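## Task

Scene 1: Move the five cases from the low table onto the empty pallet following the layer plan; each case shows a four-digit article number on its label. The pallet rests loose on the floor near one end of the track and may be a little rotated. Target positions are case centres relative to the pallet centre: a runs along the pallet's long side (+a roughly toward +y), b along its short side (+b roughly toward the track). Bottom layer, on the deck, every case with its long side along b: 2187 at a = +0.15 m, b = +0.20 m; 9527 at a = +0.45 m, b = +0.20 m; 3912 at a = +0.15 m, b = -0.20 m; 7093 at a = +0.45 m, b = -0.20 m. Top layer, resting on the bottom one: 8354 at a = +0.15 m, b = +0.00 m, long side along b. Every case must sit within about a finger's width of its target. cam_pallet_north views the -y end of the track from above and cam_pallet_south the +y end; +y is roughly rightward in both. A case that fell to the floor may be picked up again but must finish lid up. At the end release everything and move the tools away; a case that stays in place only because the robot holds it does not count.

## Robot and tools

Robot: two UR20-type arms, left_arm and right_arm, each carrying a vacuum tool with four suction cups on two air channels (a and b). Each arm rides its own carriage on one shared track along y at x = 0: left_rail carries left_arm on the +y half, right_rail carries right_arm on the -y half. An arm base stands at x = 0, y = its carriage position_m, z = 0.04 m, facing +x.

Scene frame (used in all results): fixed to the table, table top z = 0, +z up, +x the direction the arms face, +y to their left, y = 0 mid-track. The table starts at x = 0.50 m and spans y = -0.90 to 0.90 m; outside it the floor is at z = -0.53 m. Printed cup point positions can be somewhat off, more so at long reach.

Cup point: end_effector_position is the centre of the four cup rims; cups point along the cup point's +z. Cups sit at x = -62 / +62 mm and y = -104.5 mm (channel a) / +104.5 mm (channel b) in the tool's own axes; total rim footprint 227 x 312 mm. Suction and pressing shorten the cups by up to about 21 mm.

execute_actions(actions): a list of actions run in sequence. Each action may contain "rows", "steps", "until", and device commands for left_rail / right_rail. An empty list just returns state and images.
- rows: 1 to 15 rows, one per control step (1/30 s). Every row is one flat list of 16 numbers, each in [-1, 1], covering both arms: left dx, dy, dz, rx, ry, rz, left suction_a, suction_b, then right dx, dy, dz, rx, ry, rz, right suction_a, suction_b. Always send all 16.
- dx..rz are an offset, not a pose: the target relative to that cup point's measured pose at the start of the action (for a call's first action, the last reported pose), expressed in the cup point's own axes. Each row is measured from that same start, not from the prior row. Scale: 1.0 = 0.6 m for dx, dy, dz and 180 degrees for rx, ry, rz, which form one rotation vector. Per step the commanded pose is clipped to within 100 mm and 16 degrees of the measured pose; position wins over orientation if both cannot be met. Ramp offsets gradually (about +0.01 per row = 6 mm per step) to avoid jerks.
- suction_a, suction_b: absolute settings, 1 = full vacuum, 0 = off, above 0.01 counts as on. They persist; resend the current values to leave a tool unchanged (a 0 is a real command).
- steps: 1 to 450 control steps, at least one per row, default 15. After the last row the arm keeps heading to the last target. Long moves need more steps; if cut short, send the remainder in the next action rather than relying on a hold.
- until: ends the action early once all conditions hold, e.g. {"left_rail": {"position_status": ["!=", "moving"]}} or {"all": {"status": "ended"}} / {"any": {"status": "ended"}}. Numeric values need a comparison ("=", "!=", "<", "<=", ">", ">="). It does not stop arms.
- Rail commands: {"left_rail": {"position_m": p, "speed_m_s": v}}; position_m is an absolute carriage location in m (left_rail 0.6 to 3, right_rail -3 to -0.6); speed_m_s 0.01 to 1 (starts at 1, persists). {"stop": true} halts it. Acceleration is 2 m/s2. Rows never move carriages, but a moving carriage shifts its arm's tool with it, so wait for arrival (within 0.6 mm) before placing. Any out-of-range value or unknown name rejects the whole call.

Results: each cup point's position (m), quat wxyz and velocities; Hand target lines (where the controller is driving each tool); Joint positions/velocities per arm (rail, shoulder pan, shoulder lift, elbow, wrist 1-3); Wrist force/torque in tool axes (noisy, offset up to ~10 N, saturates ~200 N; "no reading" is fine); suction_measured_a/b (0 to 1; sealed airtight settles at 0.83+, cardboard lower, takes ~1.3 s) and part_present_a/b (on above 0.09, off below 0.07); rail position_m, position_status (moving, done, contact_stop, time_out, stopped, stopped_with_arm, stopped_for_other_arm) and position_answer (taken / not_taken). "pose unreachable" means the clearance check altered or blocked that arm's command; its carriage brakes.

Gripping: both cups of a channel must seal fully on a flat, smooth face; an edge or gap under either cup ruins that channel. Pull is about 381 N per cup at reading 0.7. To place: lower in tiny steps until contact, then in one action switch both channels off and back the tool straight away. Suction switched on over a table can hold the tool down; turn it off.

Avoid: faults (400 N external force or joint load limits: shoulder 701, elbow 411, wrists 101 N m) stop an arm for 10 s; any hard hit or press between the two arms, their tools, or a held case; both tools sucking on one case at once; fast or off-centre carries that drop cases; knocking things out of the work area, which ends the scene.

Other tools: zoom_image(camera, region [x0, y0, x1, y1] in pixels, at most 504 x 504) enlarges part of a latest image from cam_high, cam_low, cam_pallet_north, cam_pallet_south (896x504) or cam_left_wrist, cam_right_wrist (616x616). read_manual(section="licences") returns licence text only. finished_scene(scene) ends scene 1 or 2 irreversibly and reports success; the robot keeps its last command while you think.

Each tool is called after "Request:" as name(argument=value, ...), one argument or row to a line, values as JSON.

## Session

I'll start by looking at the scene's current state.

Request:
execute_actions(
  actions=[],
)

Scene clock: 0.00 s.
left_arm: end_effector_position=(+0.8508, +2.7175, +0.4400) suction_measured_a=0.00 part_present_a=0 suction_measured_b=0.00 part_present_b=0 end_effector_quat_wxyz=(-0.000, -0.001, +1.000, -0.000) end_effector_velocity=(+0.000, -0.000, -0.000) end_effector_angular_velocity=(+0.000, +0.000, -0.000) | right_arm: end_effector_position=(+0.8508, -1.0120, +0.4401) suction_measured_a=0.00 part_present_a=0 suction_measured_b=0.00 part_present_b=0 end_effector_quat_wxyz=(-0.000, -0.001, +1.000, +0.000) end_effector_velocity=(-0.000, +0.000, +0.000) end_effector_angular_velocity=(-0.000, -0.000, +0.000)
Joint positions: left_arm=[ 2.718 -0.239 -1.497  2.091 -2.164 -1.571  1.331] | right_arm=[-1.012 -0.239 -1.497  2.091 -2.164 -1.57   1.331]
Joint velocities: left_arm=[ 0. -0.  0. -0.  0. -0.  0.] | right_arm=[ 0.  0. -0.  0. -0.  0. -0.]
Wrist force (N, on the end effector, along its own x y z axes, offset not removed): no reading
Wrist torque (N m, same axes, about the end effector's origin, offset not removed): no reading
Hand target (left_arm): +0.851, +2.717, +0.440; -0.000, -0.001, +1.000, -0.000
Hand target (right_arm): +0.851, -1.012, +0.440; -0.000, -0.001, +1.000, +0.000
left_rail: position_m=2.718 position_m_goal=2.718 speed_m_s=1.00 position_status=done position_answer=taken refusals=0
right_rail: position_m=-1.012 position_m_goal=-1.012 speed_m_s=1.00 position_status=done position_answer=taken refusals=0

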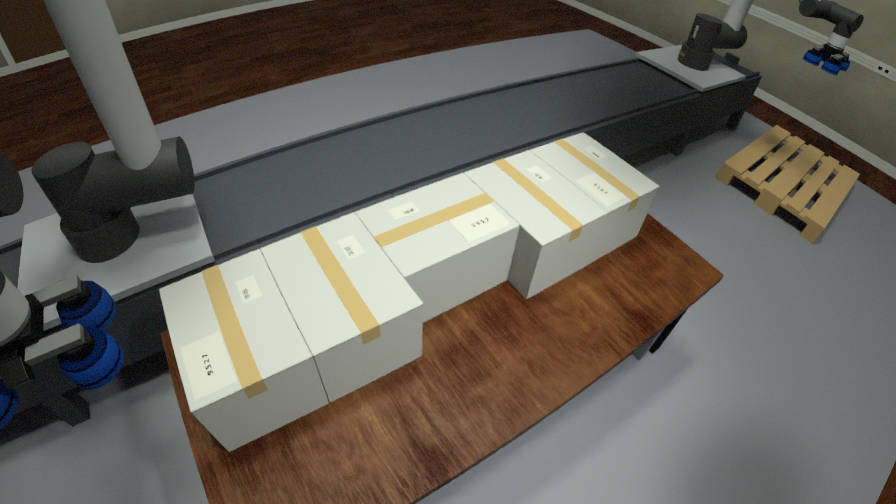

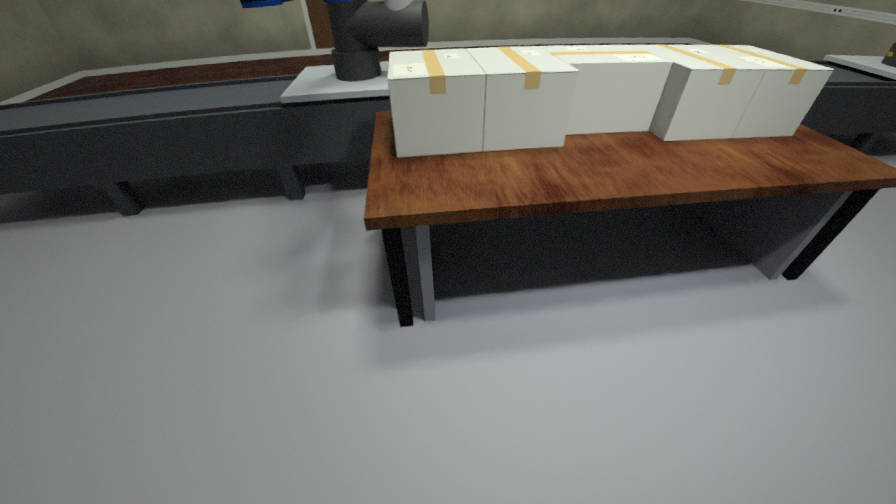

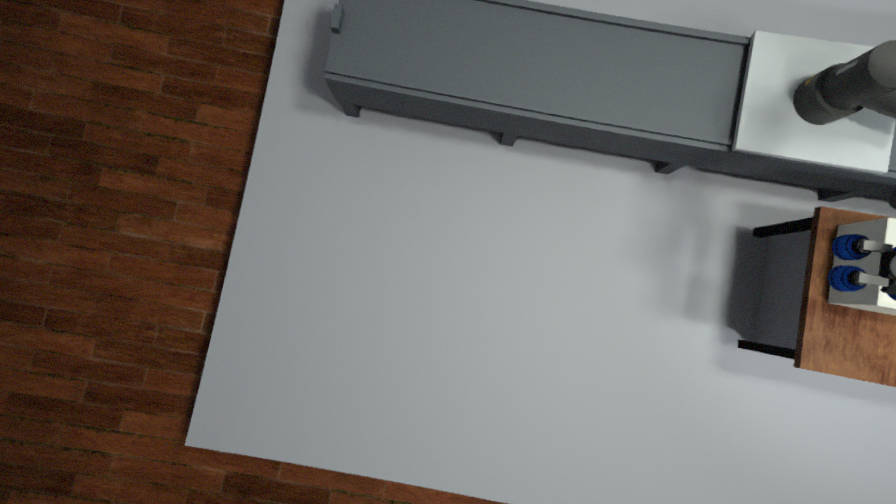

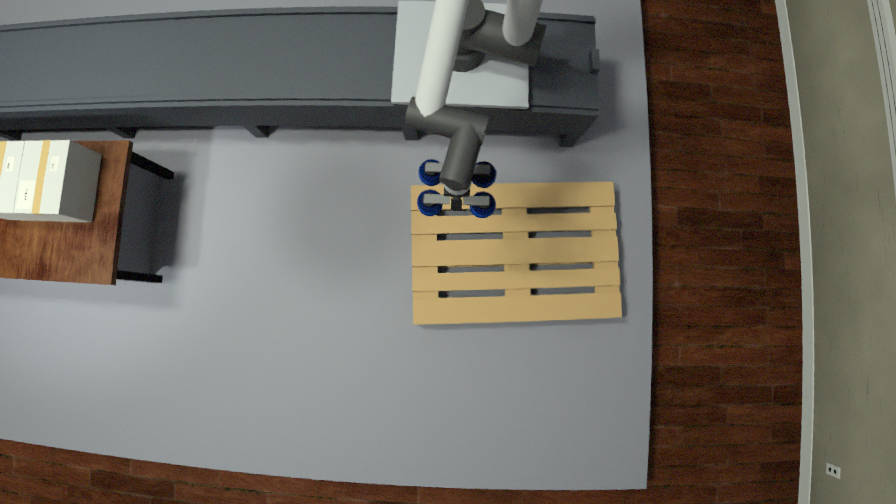

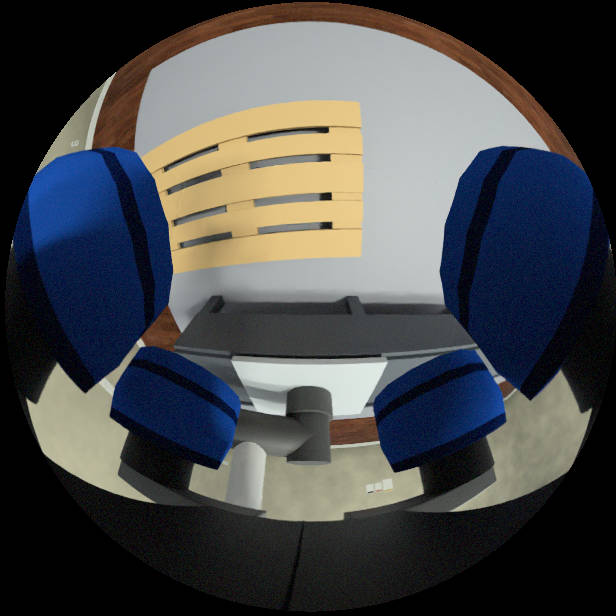

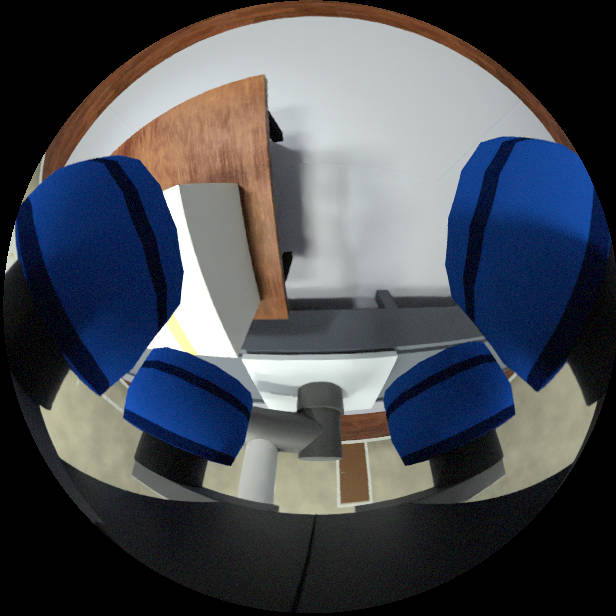

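Request:
zoom_image(
  camera="cam_high",
  region=[150, 130, 450, 450],
)

Request:
zoom_image(
  camera="cam_high",
  region=[350, 120, 680, 310],
)

Request:
zoom_image(
  camera="cam_pallet_south",
  region=[380, 130, 660, 350],
)

Region (150, 130, 450, 450) of cam_high's 896x504 image, scaled by 1.575, with more detail than that image has; it fills the left 472 columns of this view, and the rest is white.

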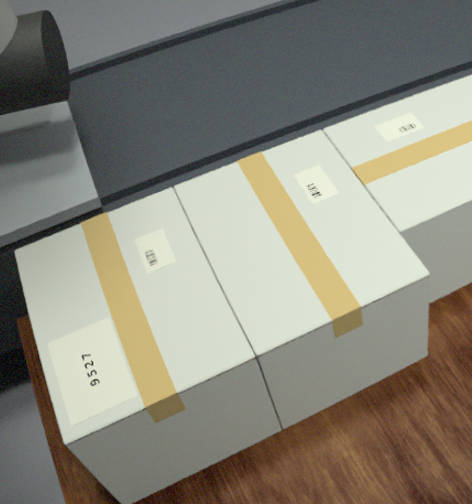

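Region (350, 120, 680, 310) of cam_high's 896x504 image, scaled by 1.527, with more detail than that image has; it fills the top 290 rows of this view, and the rest is white.

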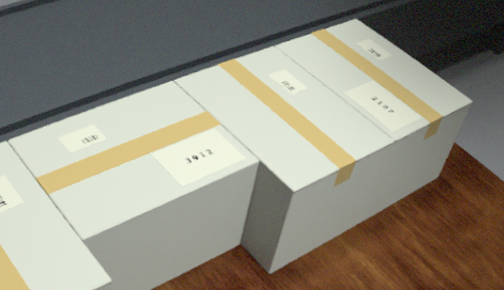

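Region (380, 130, 660, 350) of cam_pallet_south's 896x504 image, scaled by 1.800, with more detail than that image has; it fills the top 396 rows of this view, and the rest is white.

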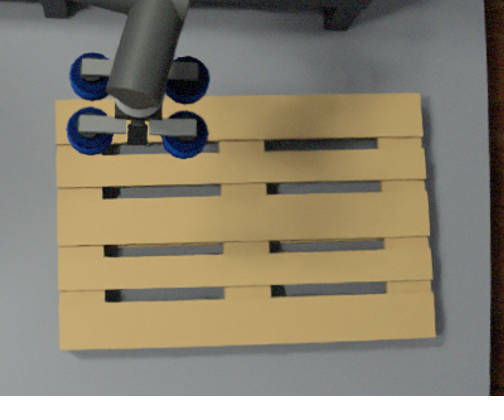

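Request:
zoom_image(
  camera="cam_high",
  region=[480, 125, 670, 250],
)

Request:
zoom_image(
  camera="cam_low",
  region=[370, 30, 850, 170],
)

Region (480, 125, 670, 250) of cam_high's 896x504 image, scaled by 2.653, with more detail than that image has; it fills the top 332 rows of this view, and the rest is white.

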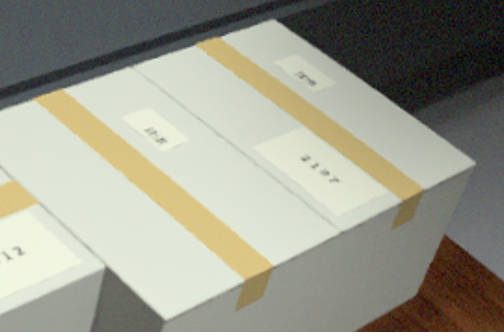

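Region (370, 30, 850, 170) of cam_low's 896x504 image, scaled by 1.050, with more detail than that image has; it fills the top 147 rows of this view, and the rest is white.

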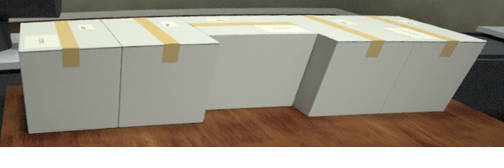

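Request:
execute_actions(
  actions=[
    {"rows": [[0,0,0.1,0,0,0,0,0, 0,0,-0.03,0,0,0,0,0],[0,0,0.2,0,0,0,0,0, 0,0,-0.06,0,0,0,0,0],[0,0,0.3,0,0,0,0,0, 0,0,-0.1,0,0,0,0,0],[0,0,0.4,0,0,0,0,0, 0,0,-0.1,0,0,0,0,0],[0,0,0.5,0,0,0,0,0, 0,0,-0.1,0,0,0,0,0],[0,0,0.6,0,0,0,0,0, 0,0,-0.1,0,0,0,0,0],[0,0,0.7,0,0,0,0,0, 0,0,-0.1,0,0,0,0,0],[0,0,0.8,0,0,0,0,0, 0,0,-0.1,0,0,0,0,0],[0,0,0.9,0,0,0,0,0, 0,0,-0.1,0,0,0,0,0],[0,0,1.0,0,0,0,0,0, 0,0,-0.1,0,0,0,0,0]], "steps": 45, "right_rail": {"position_m": -0.6}},
  ],
)

Scene clock: 39.63 s.
left_arm: end_effector_position=(+0.8455, +2.7180, -0.1487) suction_measured_a=0.00 part_present_a=0 suction_measured_b=0.00 part_present_b=0 end_effector_quat_wxyz=(-0.002, -0.001, +1.000, +0.000) end_effector_velocity=(+0.035, -0.003, -0.098) end_effector_angular_velocity=(-0.003, -0.020, +0.000) | right_arm: end_effector_position=(+0.8508, -0.5997, +0.5001) suction_measured_a=0.00 part_present_a=0 suction_measured_b=0.00 part_present_b=0 end_effector_quat_wxyz=(-0.000, -0.001, +1.000, +0.000) end_effector_velocity=(-0.000, -0.000, +0.000) end_effector_angular_velocity=(-0.000, -0.000, -0.000)
Joint positions: left_arm=[ 2.718 -0.239 -0.757  2.278 -3.088 -1.572  1.33 ] | right_arm=[-0.6   -0.238 -1.538  2.038 -2.071 -1.57   1.331]
Joint velocities: left_arm=[ 0.     0.006  0.157 -0.071 -0.107  0.002  0.005] | right_arm=[ 0. -0. -0. -0.  0. -0.  0.]
Wrist force (N, on the end effector, along its own x y z axes, offset not removed): left_arm=[-2.0 -0.2 3.5] | right_arm=[-4.3 -3.5 -1.3]
Wrist torque (N m, same axes, about the end effector's origin, offset not removed): left_arm=[-0.48 0.33 -0.15] | right_arm=[-0.37 0.50 -0.16]
Hand target (left_arm): +0.850, +2.718, -0.161; -0.001, -0.001, +1.000, -0.000
Hand target (right_arm): +0.851, -0.600, +0.500; -0.000, -0.001, +1.000, +0.000
Off the commanded pose (left_arm): 0.012 m, 0 deg.
Off the commanded pose (right_arm): 0.000 m, 0 deg.
left_rail: position_m=2.718 position_m_goal=2.718 speed_m_s=1.00 position_status=done position_answer=taken refusals=0
right_rail: position_m=-0.600 position_m_goal=-0.600 speed_m_s=1.00 position_status=done position_answer=taken refusals=0

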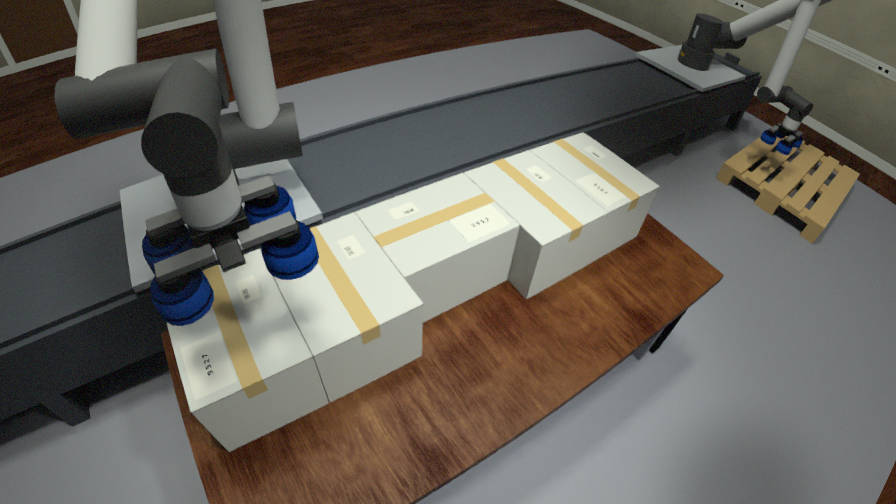

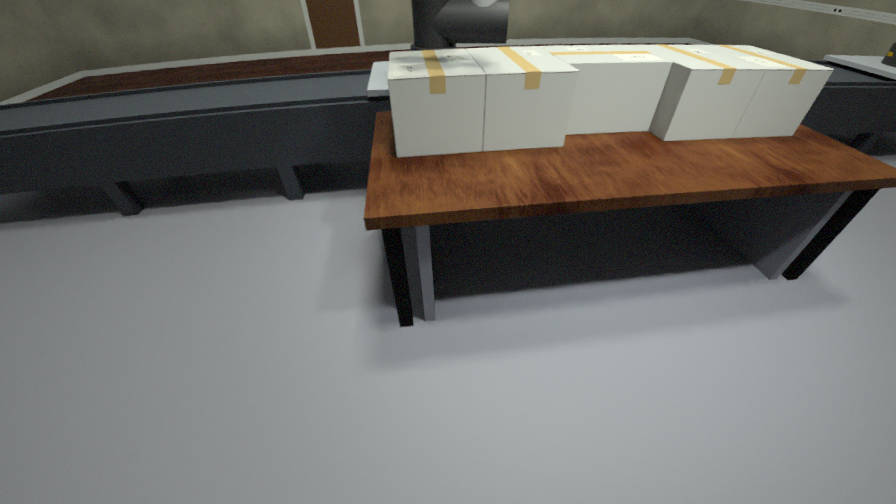

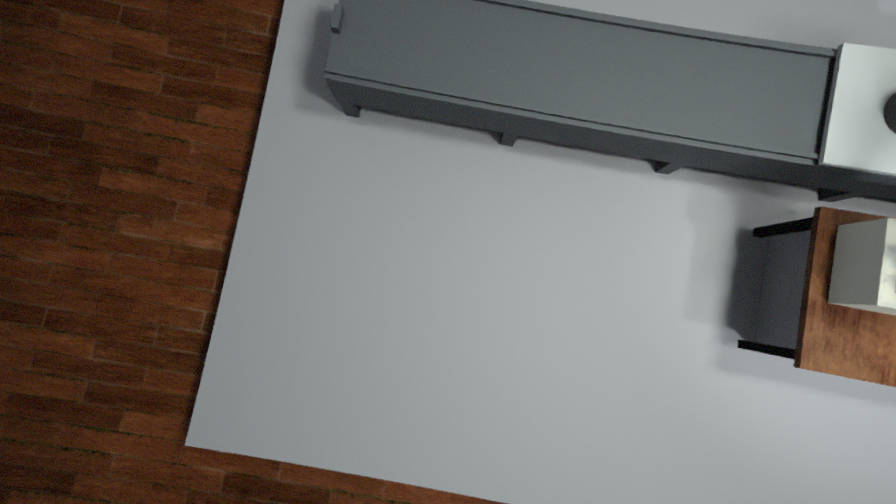

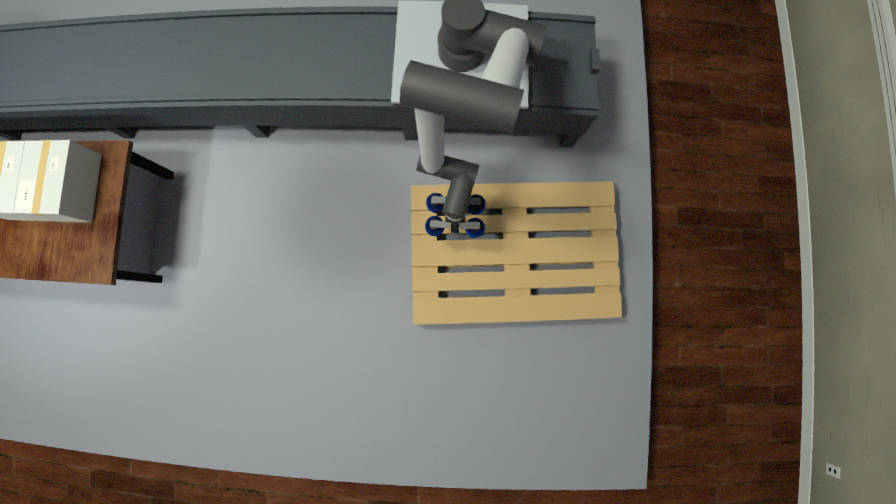

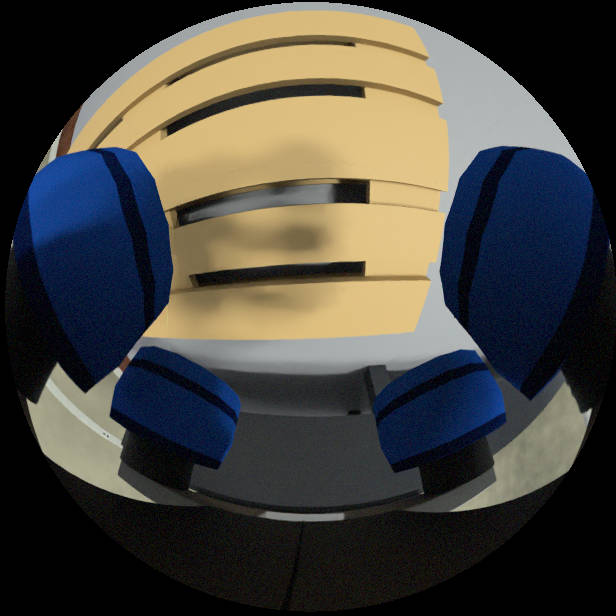

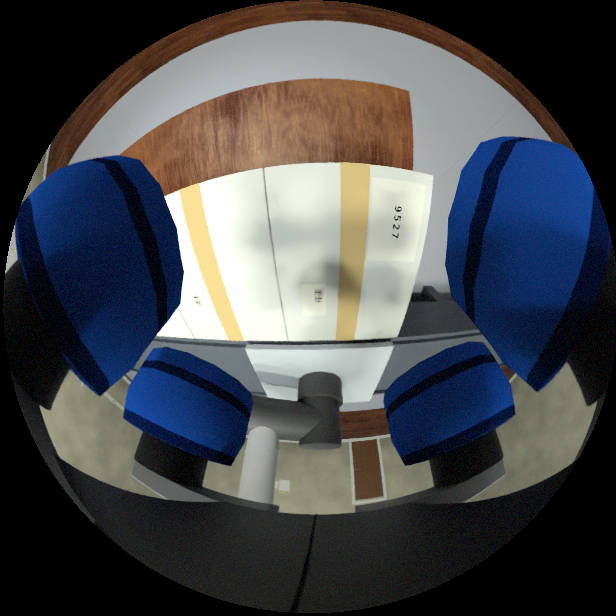

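Request:
zoom_image(
  camera="cam_right_wrist",
  region=[150, 150, 450, 350],
)

Request:
zoom_image(
  camera="cam_pallet_south",
  region=[400, 170, 640, 340],
)

Region (150, 150, 450, 350) of cam_right_wrist's 616x616 image, scaled by 1.680, with more detail than that image has.

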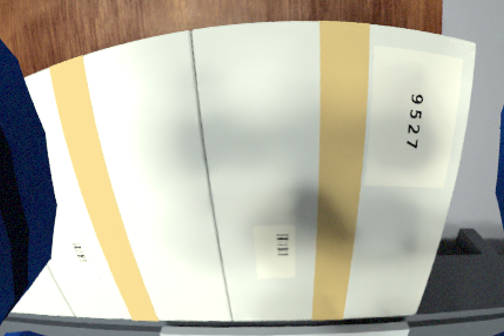

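Region (400, 170, 640, 340) of cam_pallet_south's 896x504 image, scaled by 2.100, with more detail than that image has; it fills the top 357 rows of this view, and the rest is white.

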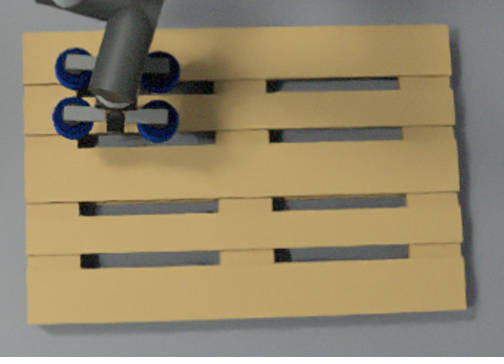

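Request:
execute_actions(
  actions=[
    {"rows": [[0.01,0.04,0.0,0,0,0.05,0,0, 0.07,0.09,0,0,0,0.1,0,0],[0.02,0.08,0.0,0,0,0.1,0,0, 0.14,0.19,0,0,0,0.2,0,0],[0.03,0.12,0.0,0,0,0.15,0,0, 0.21,0.28,0.01,0,0,0.3,0,0],[0.04,0.16,0.0,0,0,0.2,0,0, 0.28,0.38,0.02,0,0,0.4,0,0],[0.05,0.2,0.0,0,0,0.25,0,0, 0.35,0.47,0.03,0,0,0.5,0,0],[0.06,0.24,0.03,0,0,0.3,0,0, 0.42,0.57,0.05,0,0,0.6,0,0],[0.07,0.28,0.08,0,0,0.35,0,0, 0.5,0.66,0.07,0,0,0.7,0,0],[0.08,0.32,0.14,0,0,0.4,0,0, 0.57,0.76,0.09,0,0,0.8,0,0],[0.083,0.36,0.2,0,0,0.45,0,0, 0.64,0.85,0.11,0,0,0.9,0,0],[0.083,0.383,0.3,0,0,0.5,0,0, 0.717,0.95,0.133,0,0,0.99,0,0]], "steps": 75, "left_rail": {"position_m": 3.0}, "right_rail": {"position_m": -0.95}},
  ],
)

Scene clock: 80.27 s.
left_arm: end_effector_position=(+0.7950, +3.2303, -0.3287) suction_measured_a=0.00 part_present_a=0 suction_measured_b=0.00 part_present_b=0 end_effector_quat_wxyz=(-0.001, +0.707, +0.707, -0.001) end_effector_velocity=(+0.000, +0.000, +0.000) end_effector_angular_velocity=(-0.000, -0.000, -0.000) | right_arm: end_effector_position=(+0.4204, -0.3796, +0.4205) suction_measured_a=0.00 part_present_a=0 suction_measured_b=0.00 part_present_b=0 end_effector_quat_wxyz=(-0.035, +0.963, +0.266, +0.011) end_effector_velocity=(-0.000, +0.000, -0.000) end_effector_angular_velocity=(-0.124, +0.071, -1.150)
Joint positions: left_arm=[ 3.     0.037 -0.487  2.219 -3.299 -1.571  3.177] | right_arm=[-0.95   0.624 -1.668  2.305 -2.253 -1.513  4.799]
Joint velocities: left_arm=[ 0.  0. -0. -0.  0. -0.  0.] | right_arm=[ 0.     0.049  0.023 -0.041  0.078 -0.113  1.197]
Wrist force (N, on the end effector, along its own x y z axes, offset not removed): left_arm=[3.4 -1.1 4.5] | right_arm=[-4.7 -1.7 -0.4]
Wrist torque (N m, same axes, about the end effector's origin, offset not removed): left_arm=[-0.79 -0.37 0.12] | right_arm=[-0.22 0.46 -0.11]
Hand target (left_arm): +0.795, +3.230, -0.329; -0.001, +0.707, +0.707, -0.001
Hand target (right_arm): +0.420, -0.379, +0.421; -0.025, +0.986, +0.163, +0.006
Off the commanded pose (left_arm): 0.000 m, 0 deg.
Off the commanded pose (right_arm): 0.001 m, 29 deg; orientation clipped at the last step of the last action.
left_rail: position_m=3.000 position_m_goal=3.000 speed_m_s=1.00 position_status=done position_answer=taken refusals=0
right_rail: position_m=-0.950 position_m_goal=-0.950 speed_m_s=1.00 position_status=done position_answer=taken refusals=0

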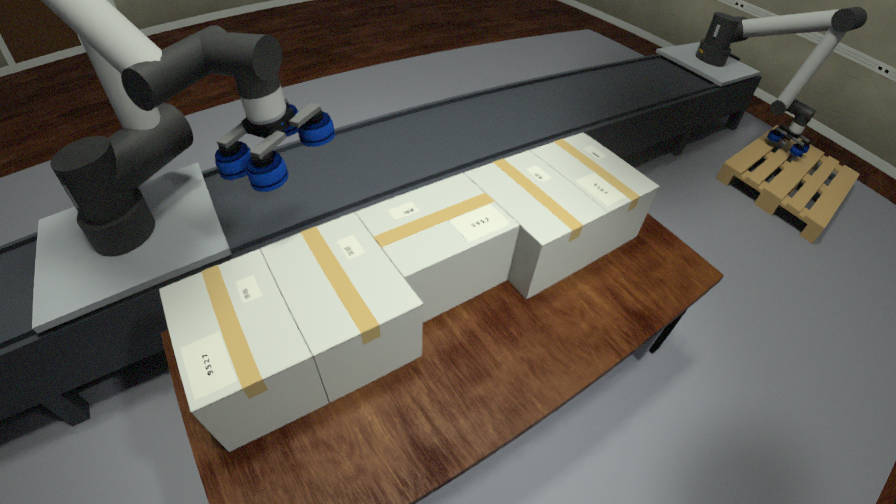

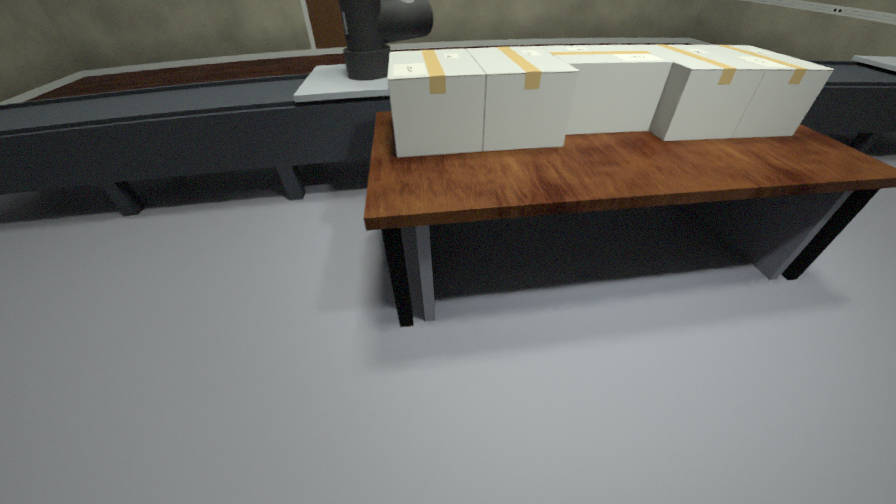

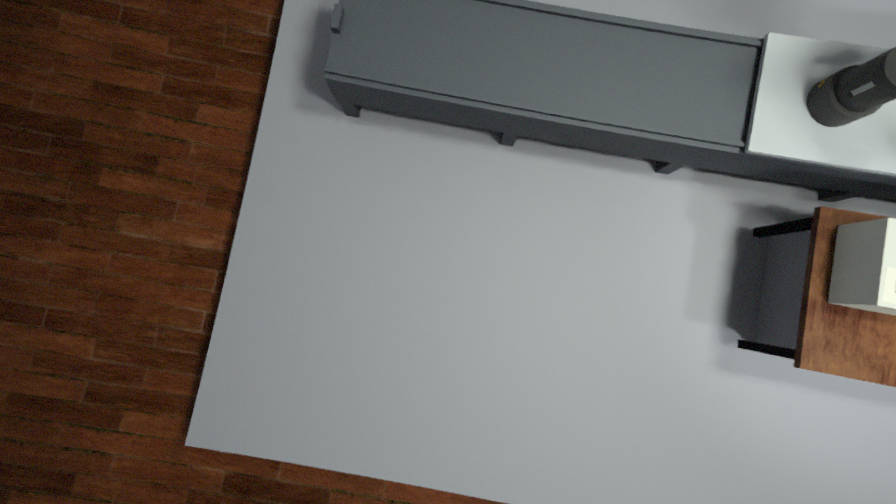

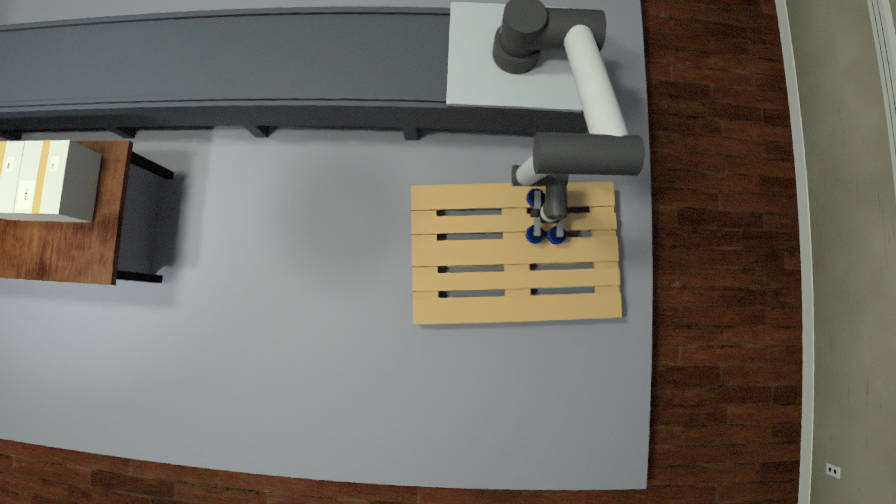

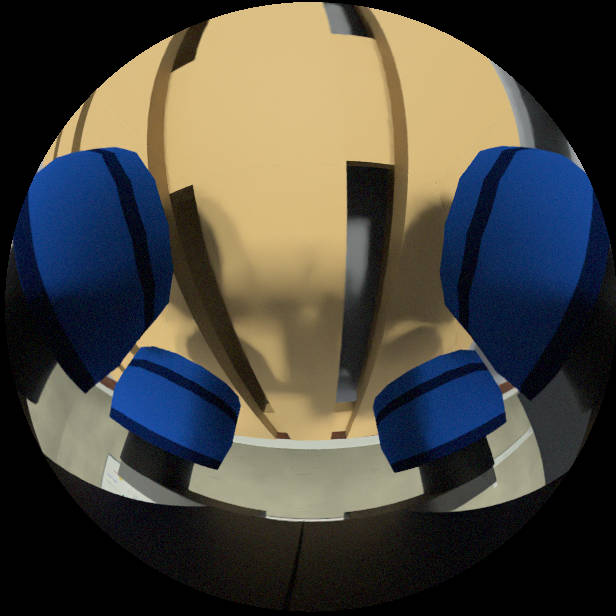

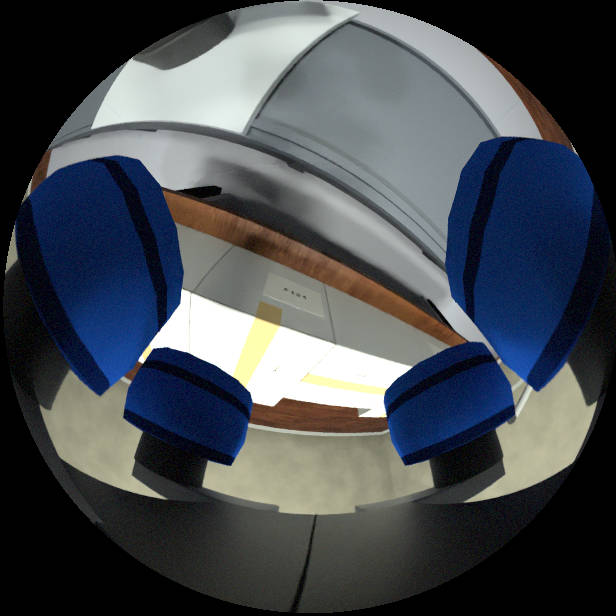

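Request:
zoom_image(
  camera="cam_right_wrist",
  region=[230, 250, 370, 350],
)

Request:
zoom_image(
  camera="cam_pallet_south",
  region=[490, 160, 650, 340],
)

Region (230, 250, 370, 350) of cam_right_wrist's 616x616 image, scaled by 3.600, with more detail than that image has; it fills the top 360 rows of this view, and the rest is white.

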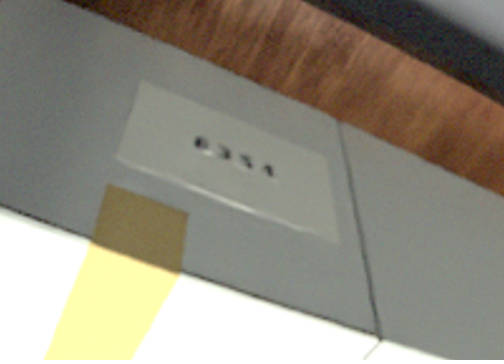

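Region (490, 160, 650, 340) of cam_pallet_south's 896x504 image, scaled by 2.800, with more detail than that image has.

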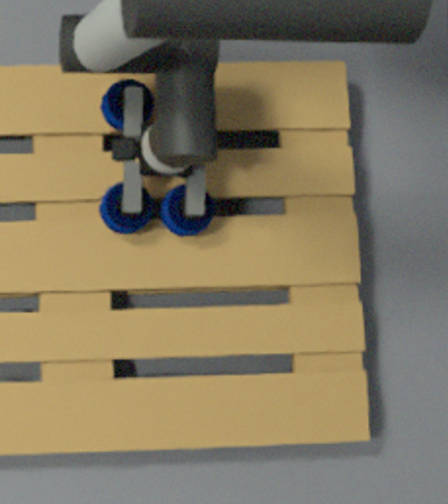

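Request:
execute_actions(
  actions=[
    {"rows": [[0,0,0.02,0,0,0,0,0, 0.04,-0.06,0,-0.01,0,0.05,0,0],[0,0,0.04,0,0,0,0,0, 0.08,-0.13,0,-0.02,-0.007,0.1,0,0],[0,0,0.055,0,0,0,0,0, 0.13,-0.2,0,-0.0225,-0.007,0.171,0,0],[0,0,0.065,0,0,0,0,0, 0.18,-0.3,0,-0.0225,-0.007,0.171,0,0],[0,0,0.072,0,0,0,0,0, 0.24,-0.4,0,-0.0225,-0.007,0.171,0,0],[0,0,0.077,0,0,0,0,0, 0.299,-0.5,0,-0.0225,-0.007,0.171,0,0]], "steps": 36, "right_rail": {"position_m": -0.6}},
  ],
)

Scene clock: 99.77 s.
left_arm: end_effector_position=(+0.7948, +3.2303, -0.3749) suction_measured_a=0.00 part_present_a=0 suction_measured_b=0.00 part_present_b=0 end_effector_quat_wxyz=(-0.001, +0.707, +0.707, -0.001) end_effector_velocity=(-0.000, +0.000, -0.000) end_effector_angular_velocity=(-0.000, +0.000, +0.000) | right_arm: end_effector_position=(+0.4207, +0.3180, +0.4457) suction_measured_a=0.00 part_present_a=0 suction_measured_b=0.00 part_present_b=0 end_effector_quat_wxyz=(-0.000, +1.000, +0.000, +0.000) end_effector_velocity=(+0.003, +0.013, +0.001) end_effector_angular_velocity=(-0.003, +0.001, -0.003)
Joint positions: left_arm=[ 3.     0.037 -0.421  2.188 -3.334 -1.571  3.177] | right_arm=[-0.6    0.941 -1.328  1.875 -2.118 -1.571  5.652]
Joint velocities: left_arm=[ 0.  0.  0. -0. -0. -0. -0.] | right_arm=[-0.     0.006  0.014 -0.021  0.009 -0.001  0.008]
Wrist force (N, on the end effector, along its own x y z axes, offset not removed): left_arm=[1.8 -0.3 -3.9] | right_arm=[-1.3 -3.9 -3.3]
Wrist torque (N m, same axes, about the end effector's origin, offset not removed): left_arm=[-0.66 -0.13 -0.20] | right_arm=[-0.36 0.11 -0.16]
Hand target (left_arm): +0.795, +3.230, -0.375; -0.001, +0.707, +0.707, -0.001
Hand target (right_arm): +0.421, +0.319, +0.446; -0.000, +1.000, +0.000, -0.000
Off the commanded pose (left_arm): 0.000 m, 0 deg.
Off the commanded pose (right_arm): 0.002 m, 0 deg.
left_rail: position_m=3.000 position_m_goal=3.000 speed_m_s=1.00 position_status=done position_answer=taken refusals=0
right_rail: position_m=-0.600 position_m_goal=-0.600 speed_m_s=1.00 position_status=done position_answer=taken refusals=0

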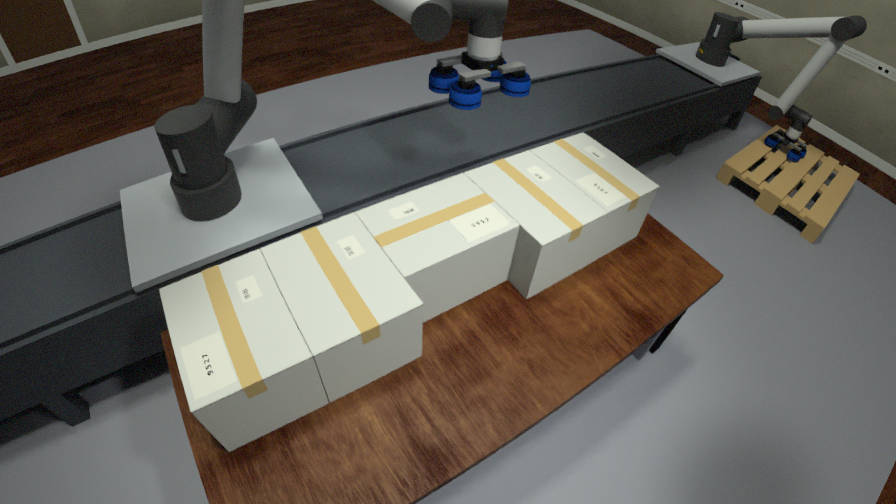

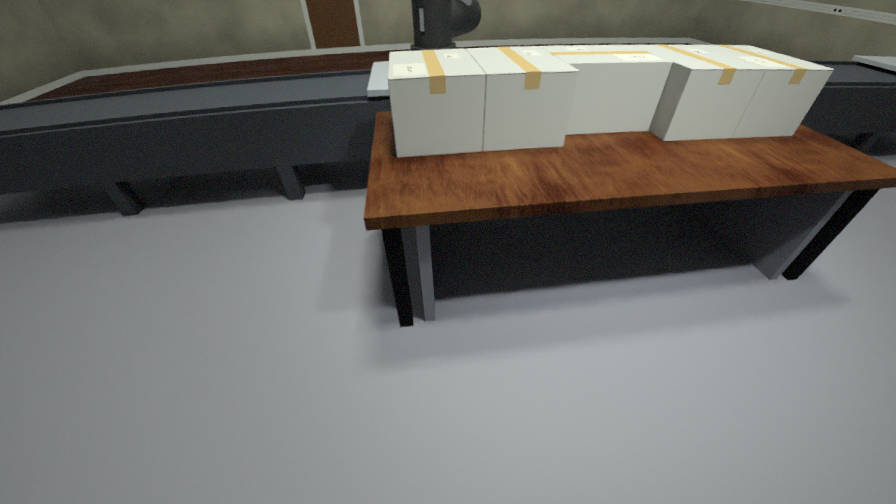

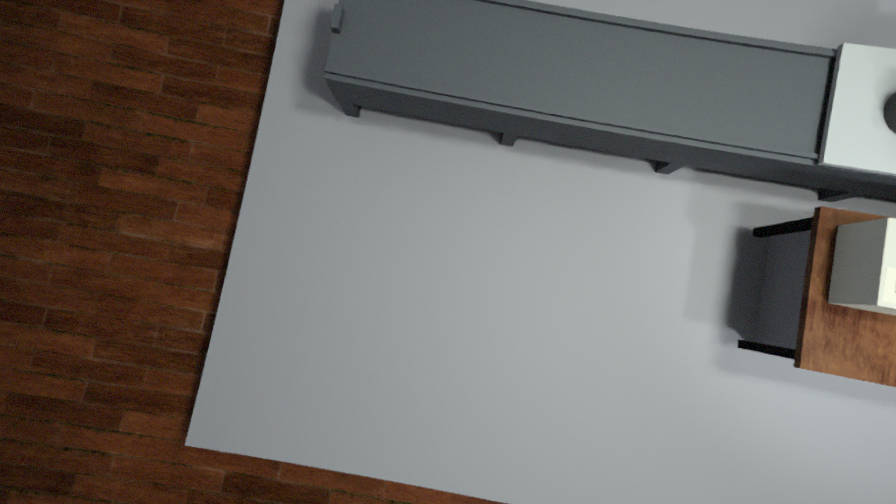

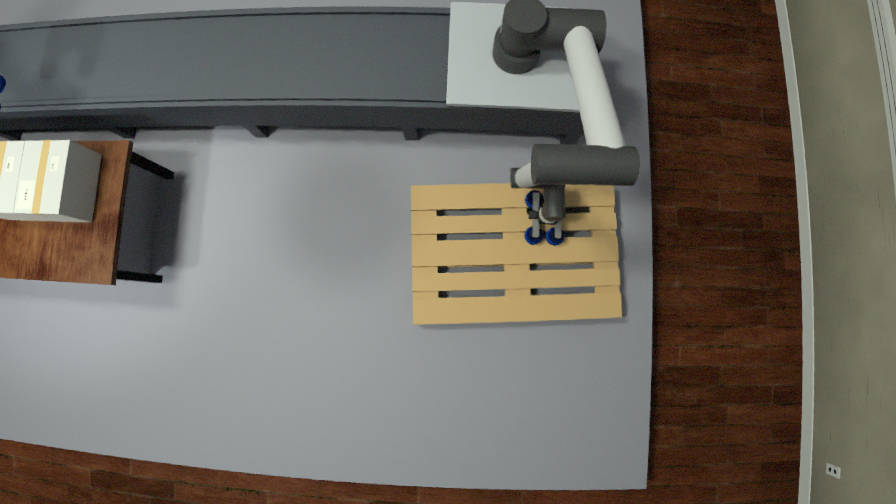

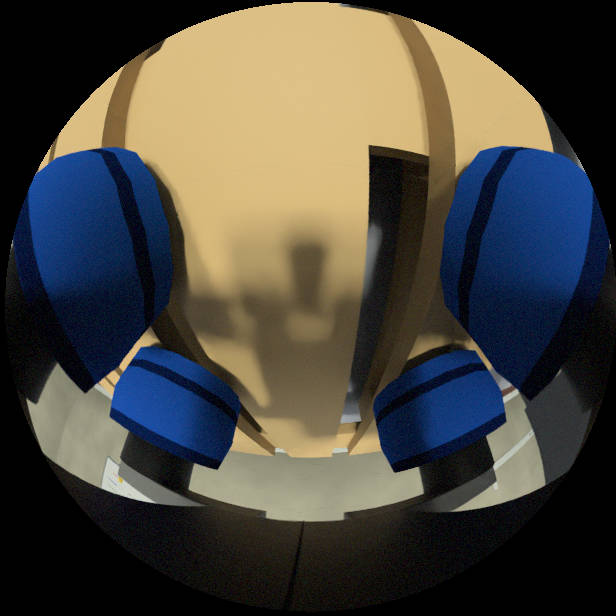

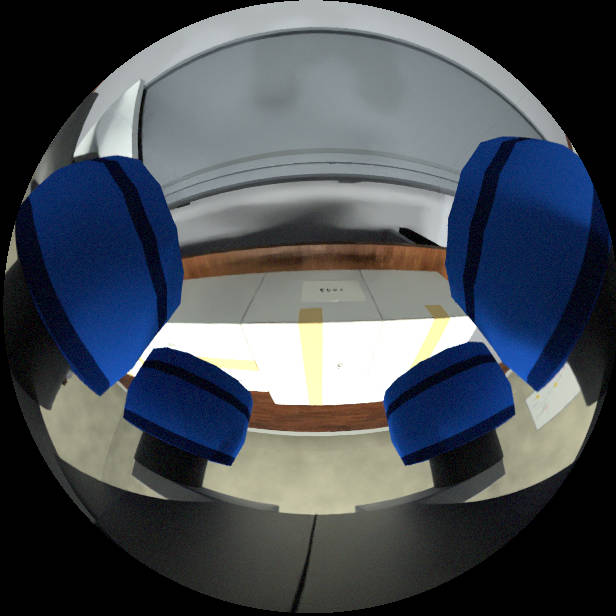

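Request:
zoom_image(
  camera="cam_right_wrist",
  region=[270, 255, 400, 335],
)

Request:
zoom_image(
  camera="cam_pallet_south",
  region=[500, 165, 640, 265],
)

Region (270, 255, 400, 335) of cam_right_wrist's 616x616 image, scaled by 3.877, with more detail than that image has; it fills the top 310 rows of this view, and the rest is white.

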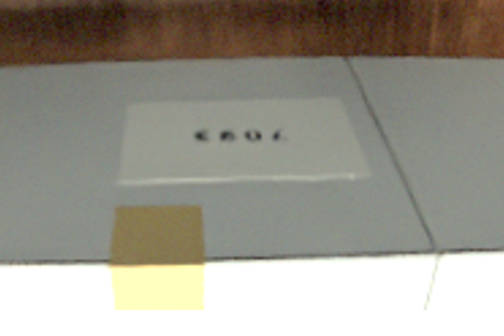

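Region (500, 165, 640, 265) of cam_pallet_south's 896x504 image, scaled by 3.600, with more detail than that image has; it fills the top 360 rows of this view, and the rest is white.

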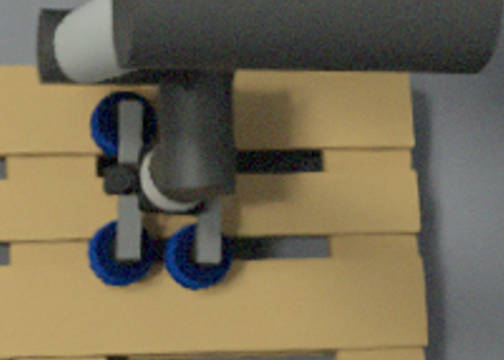

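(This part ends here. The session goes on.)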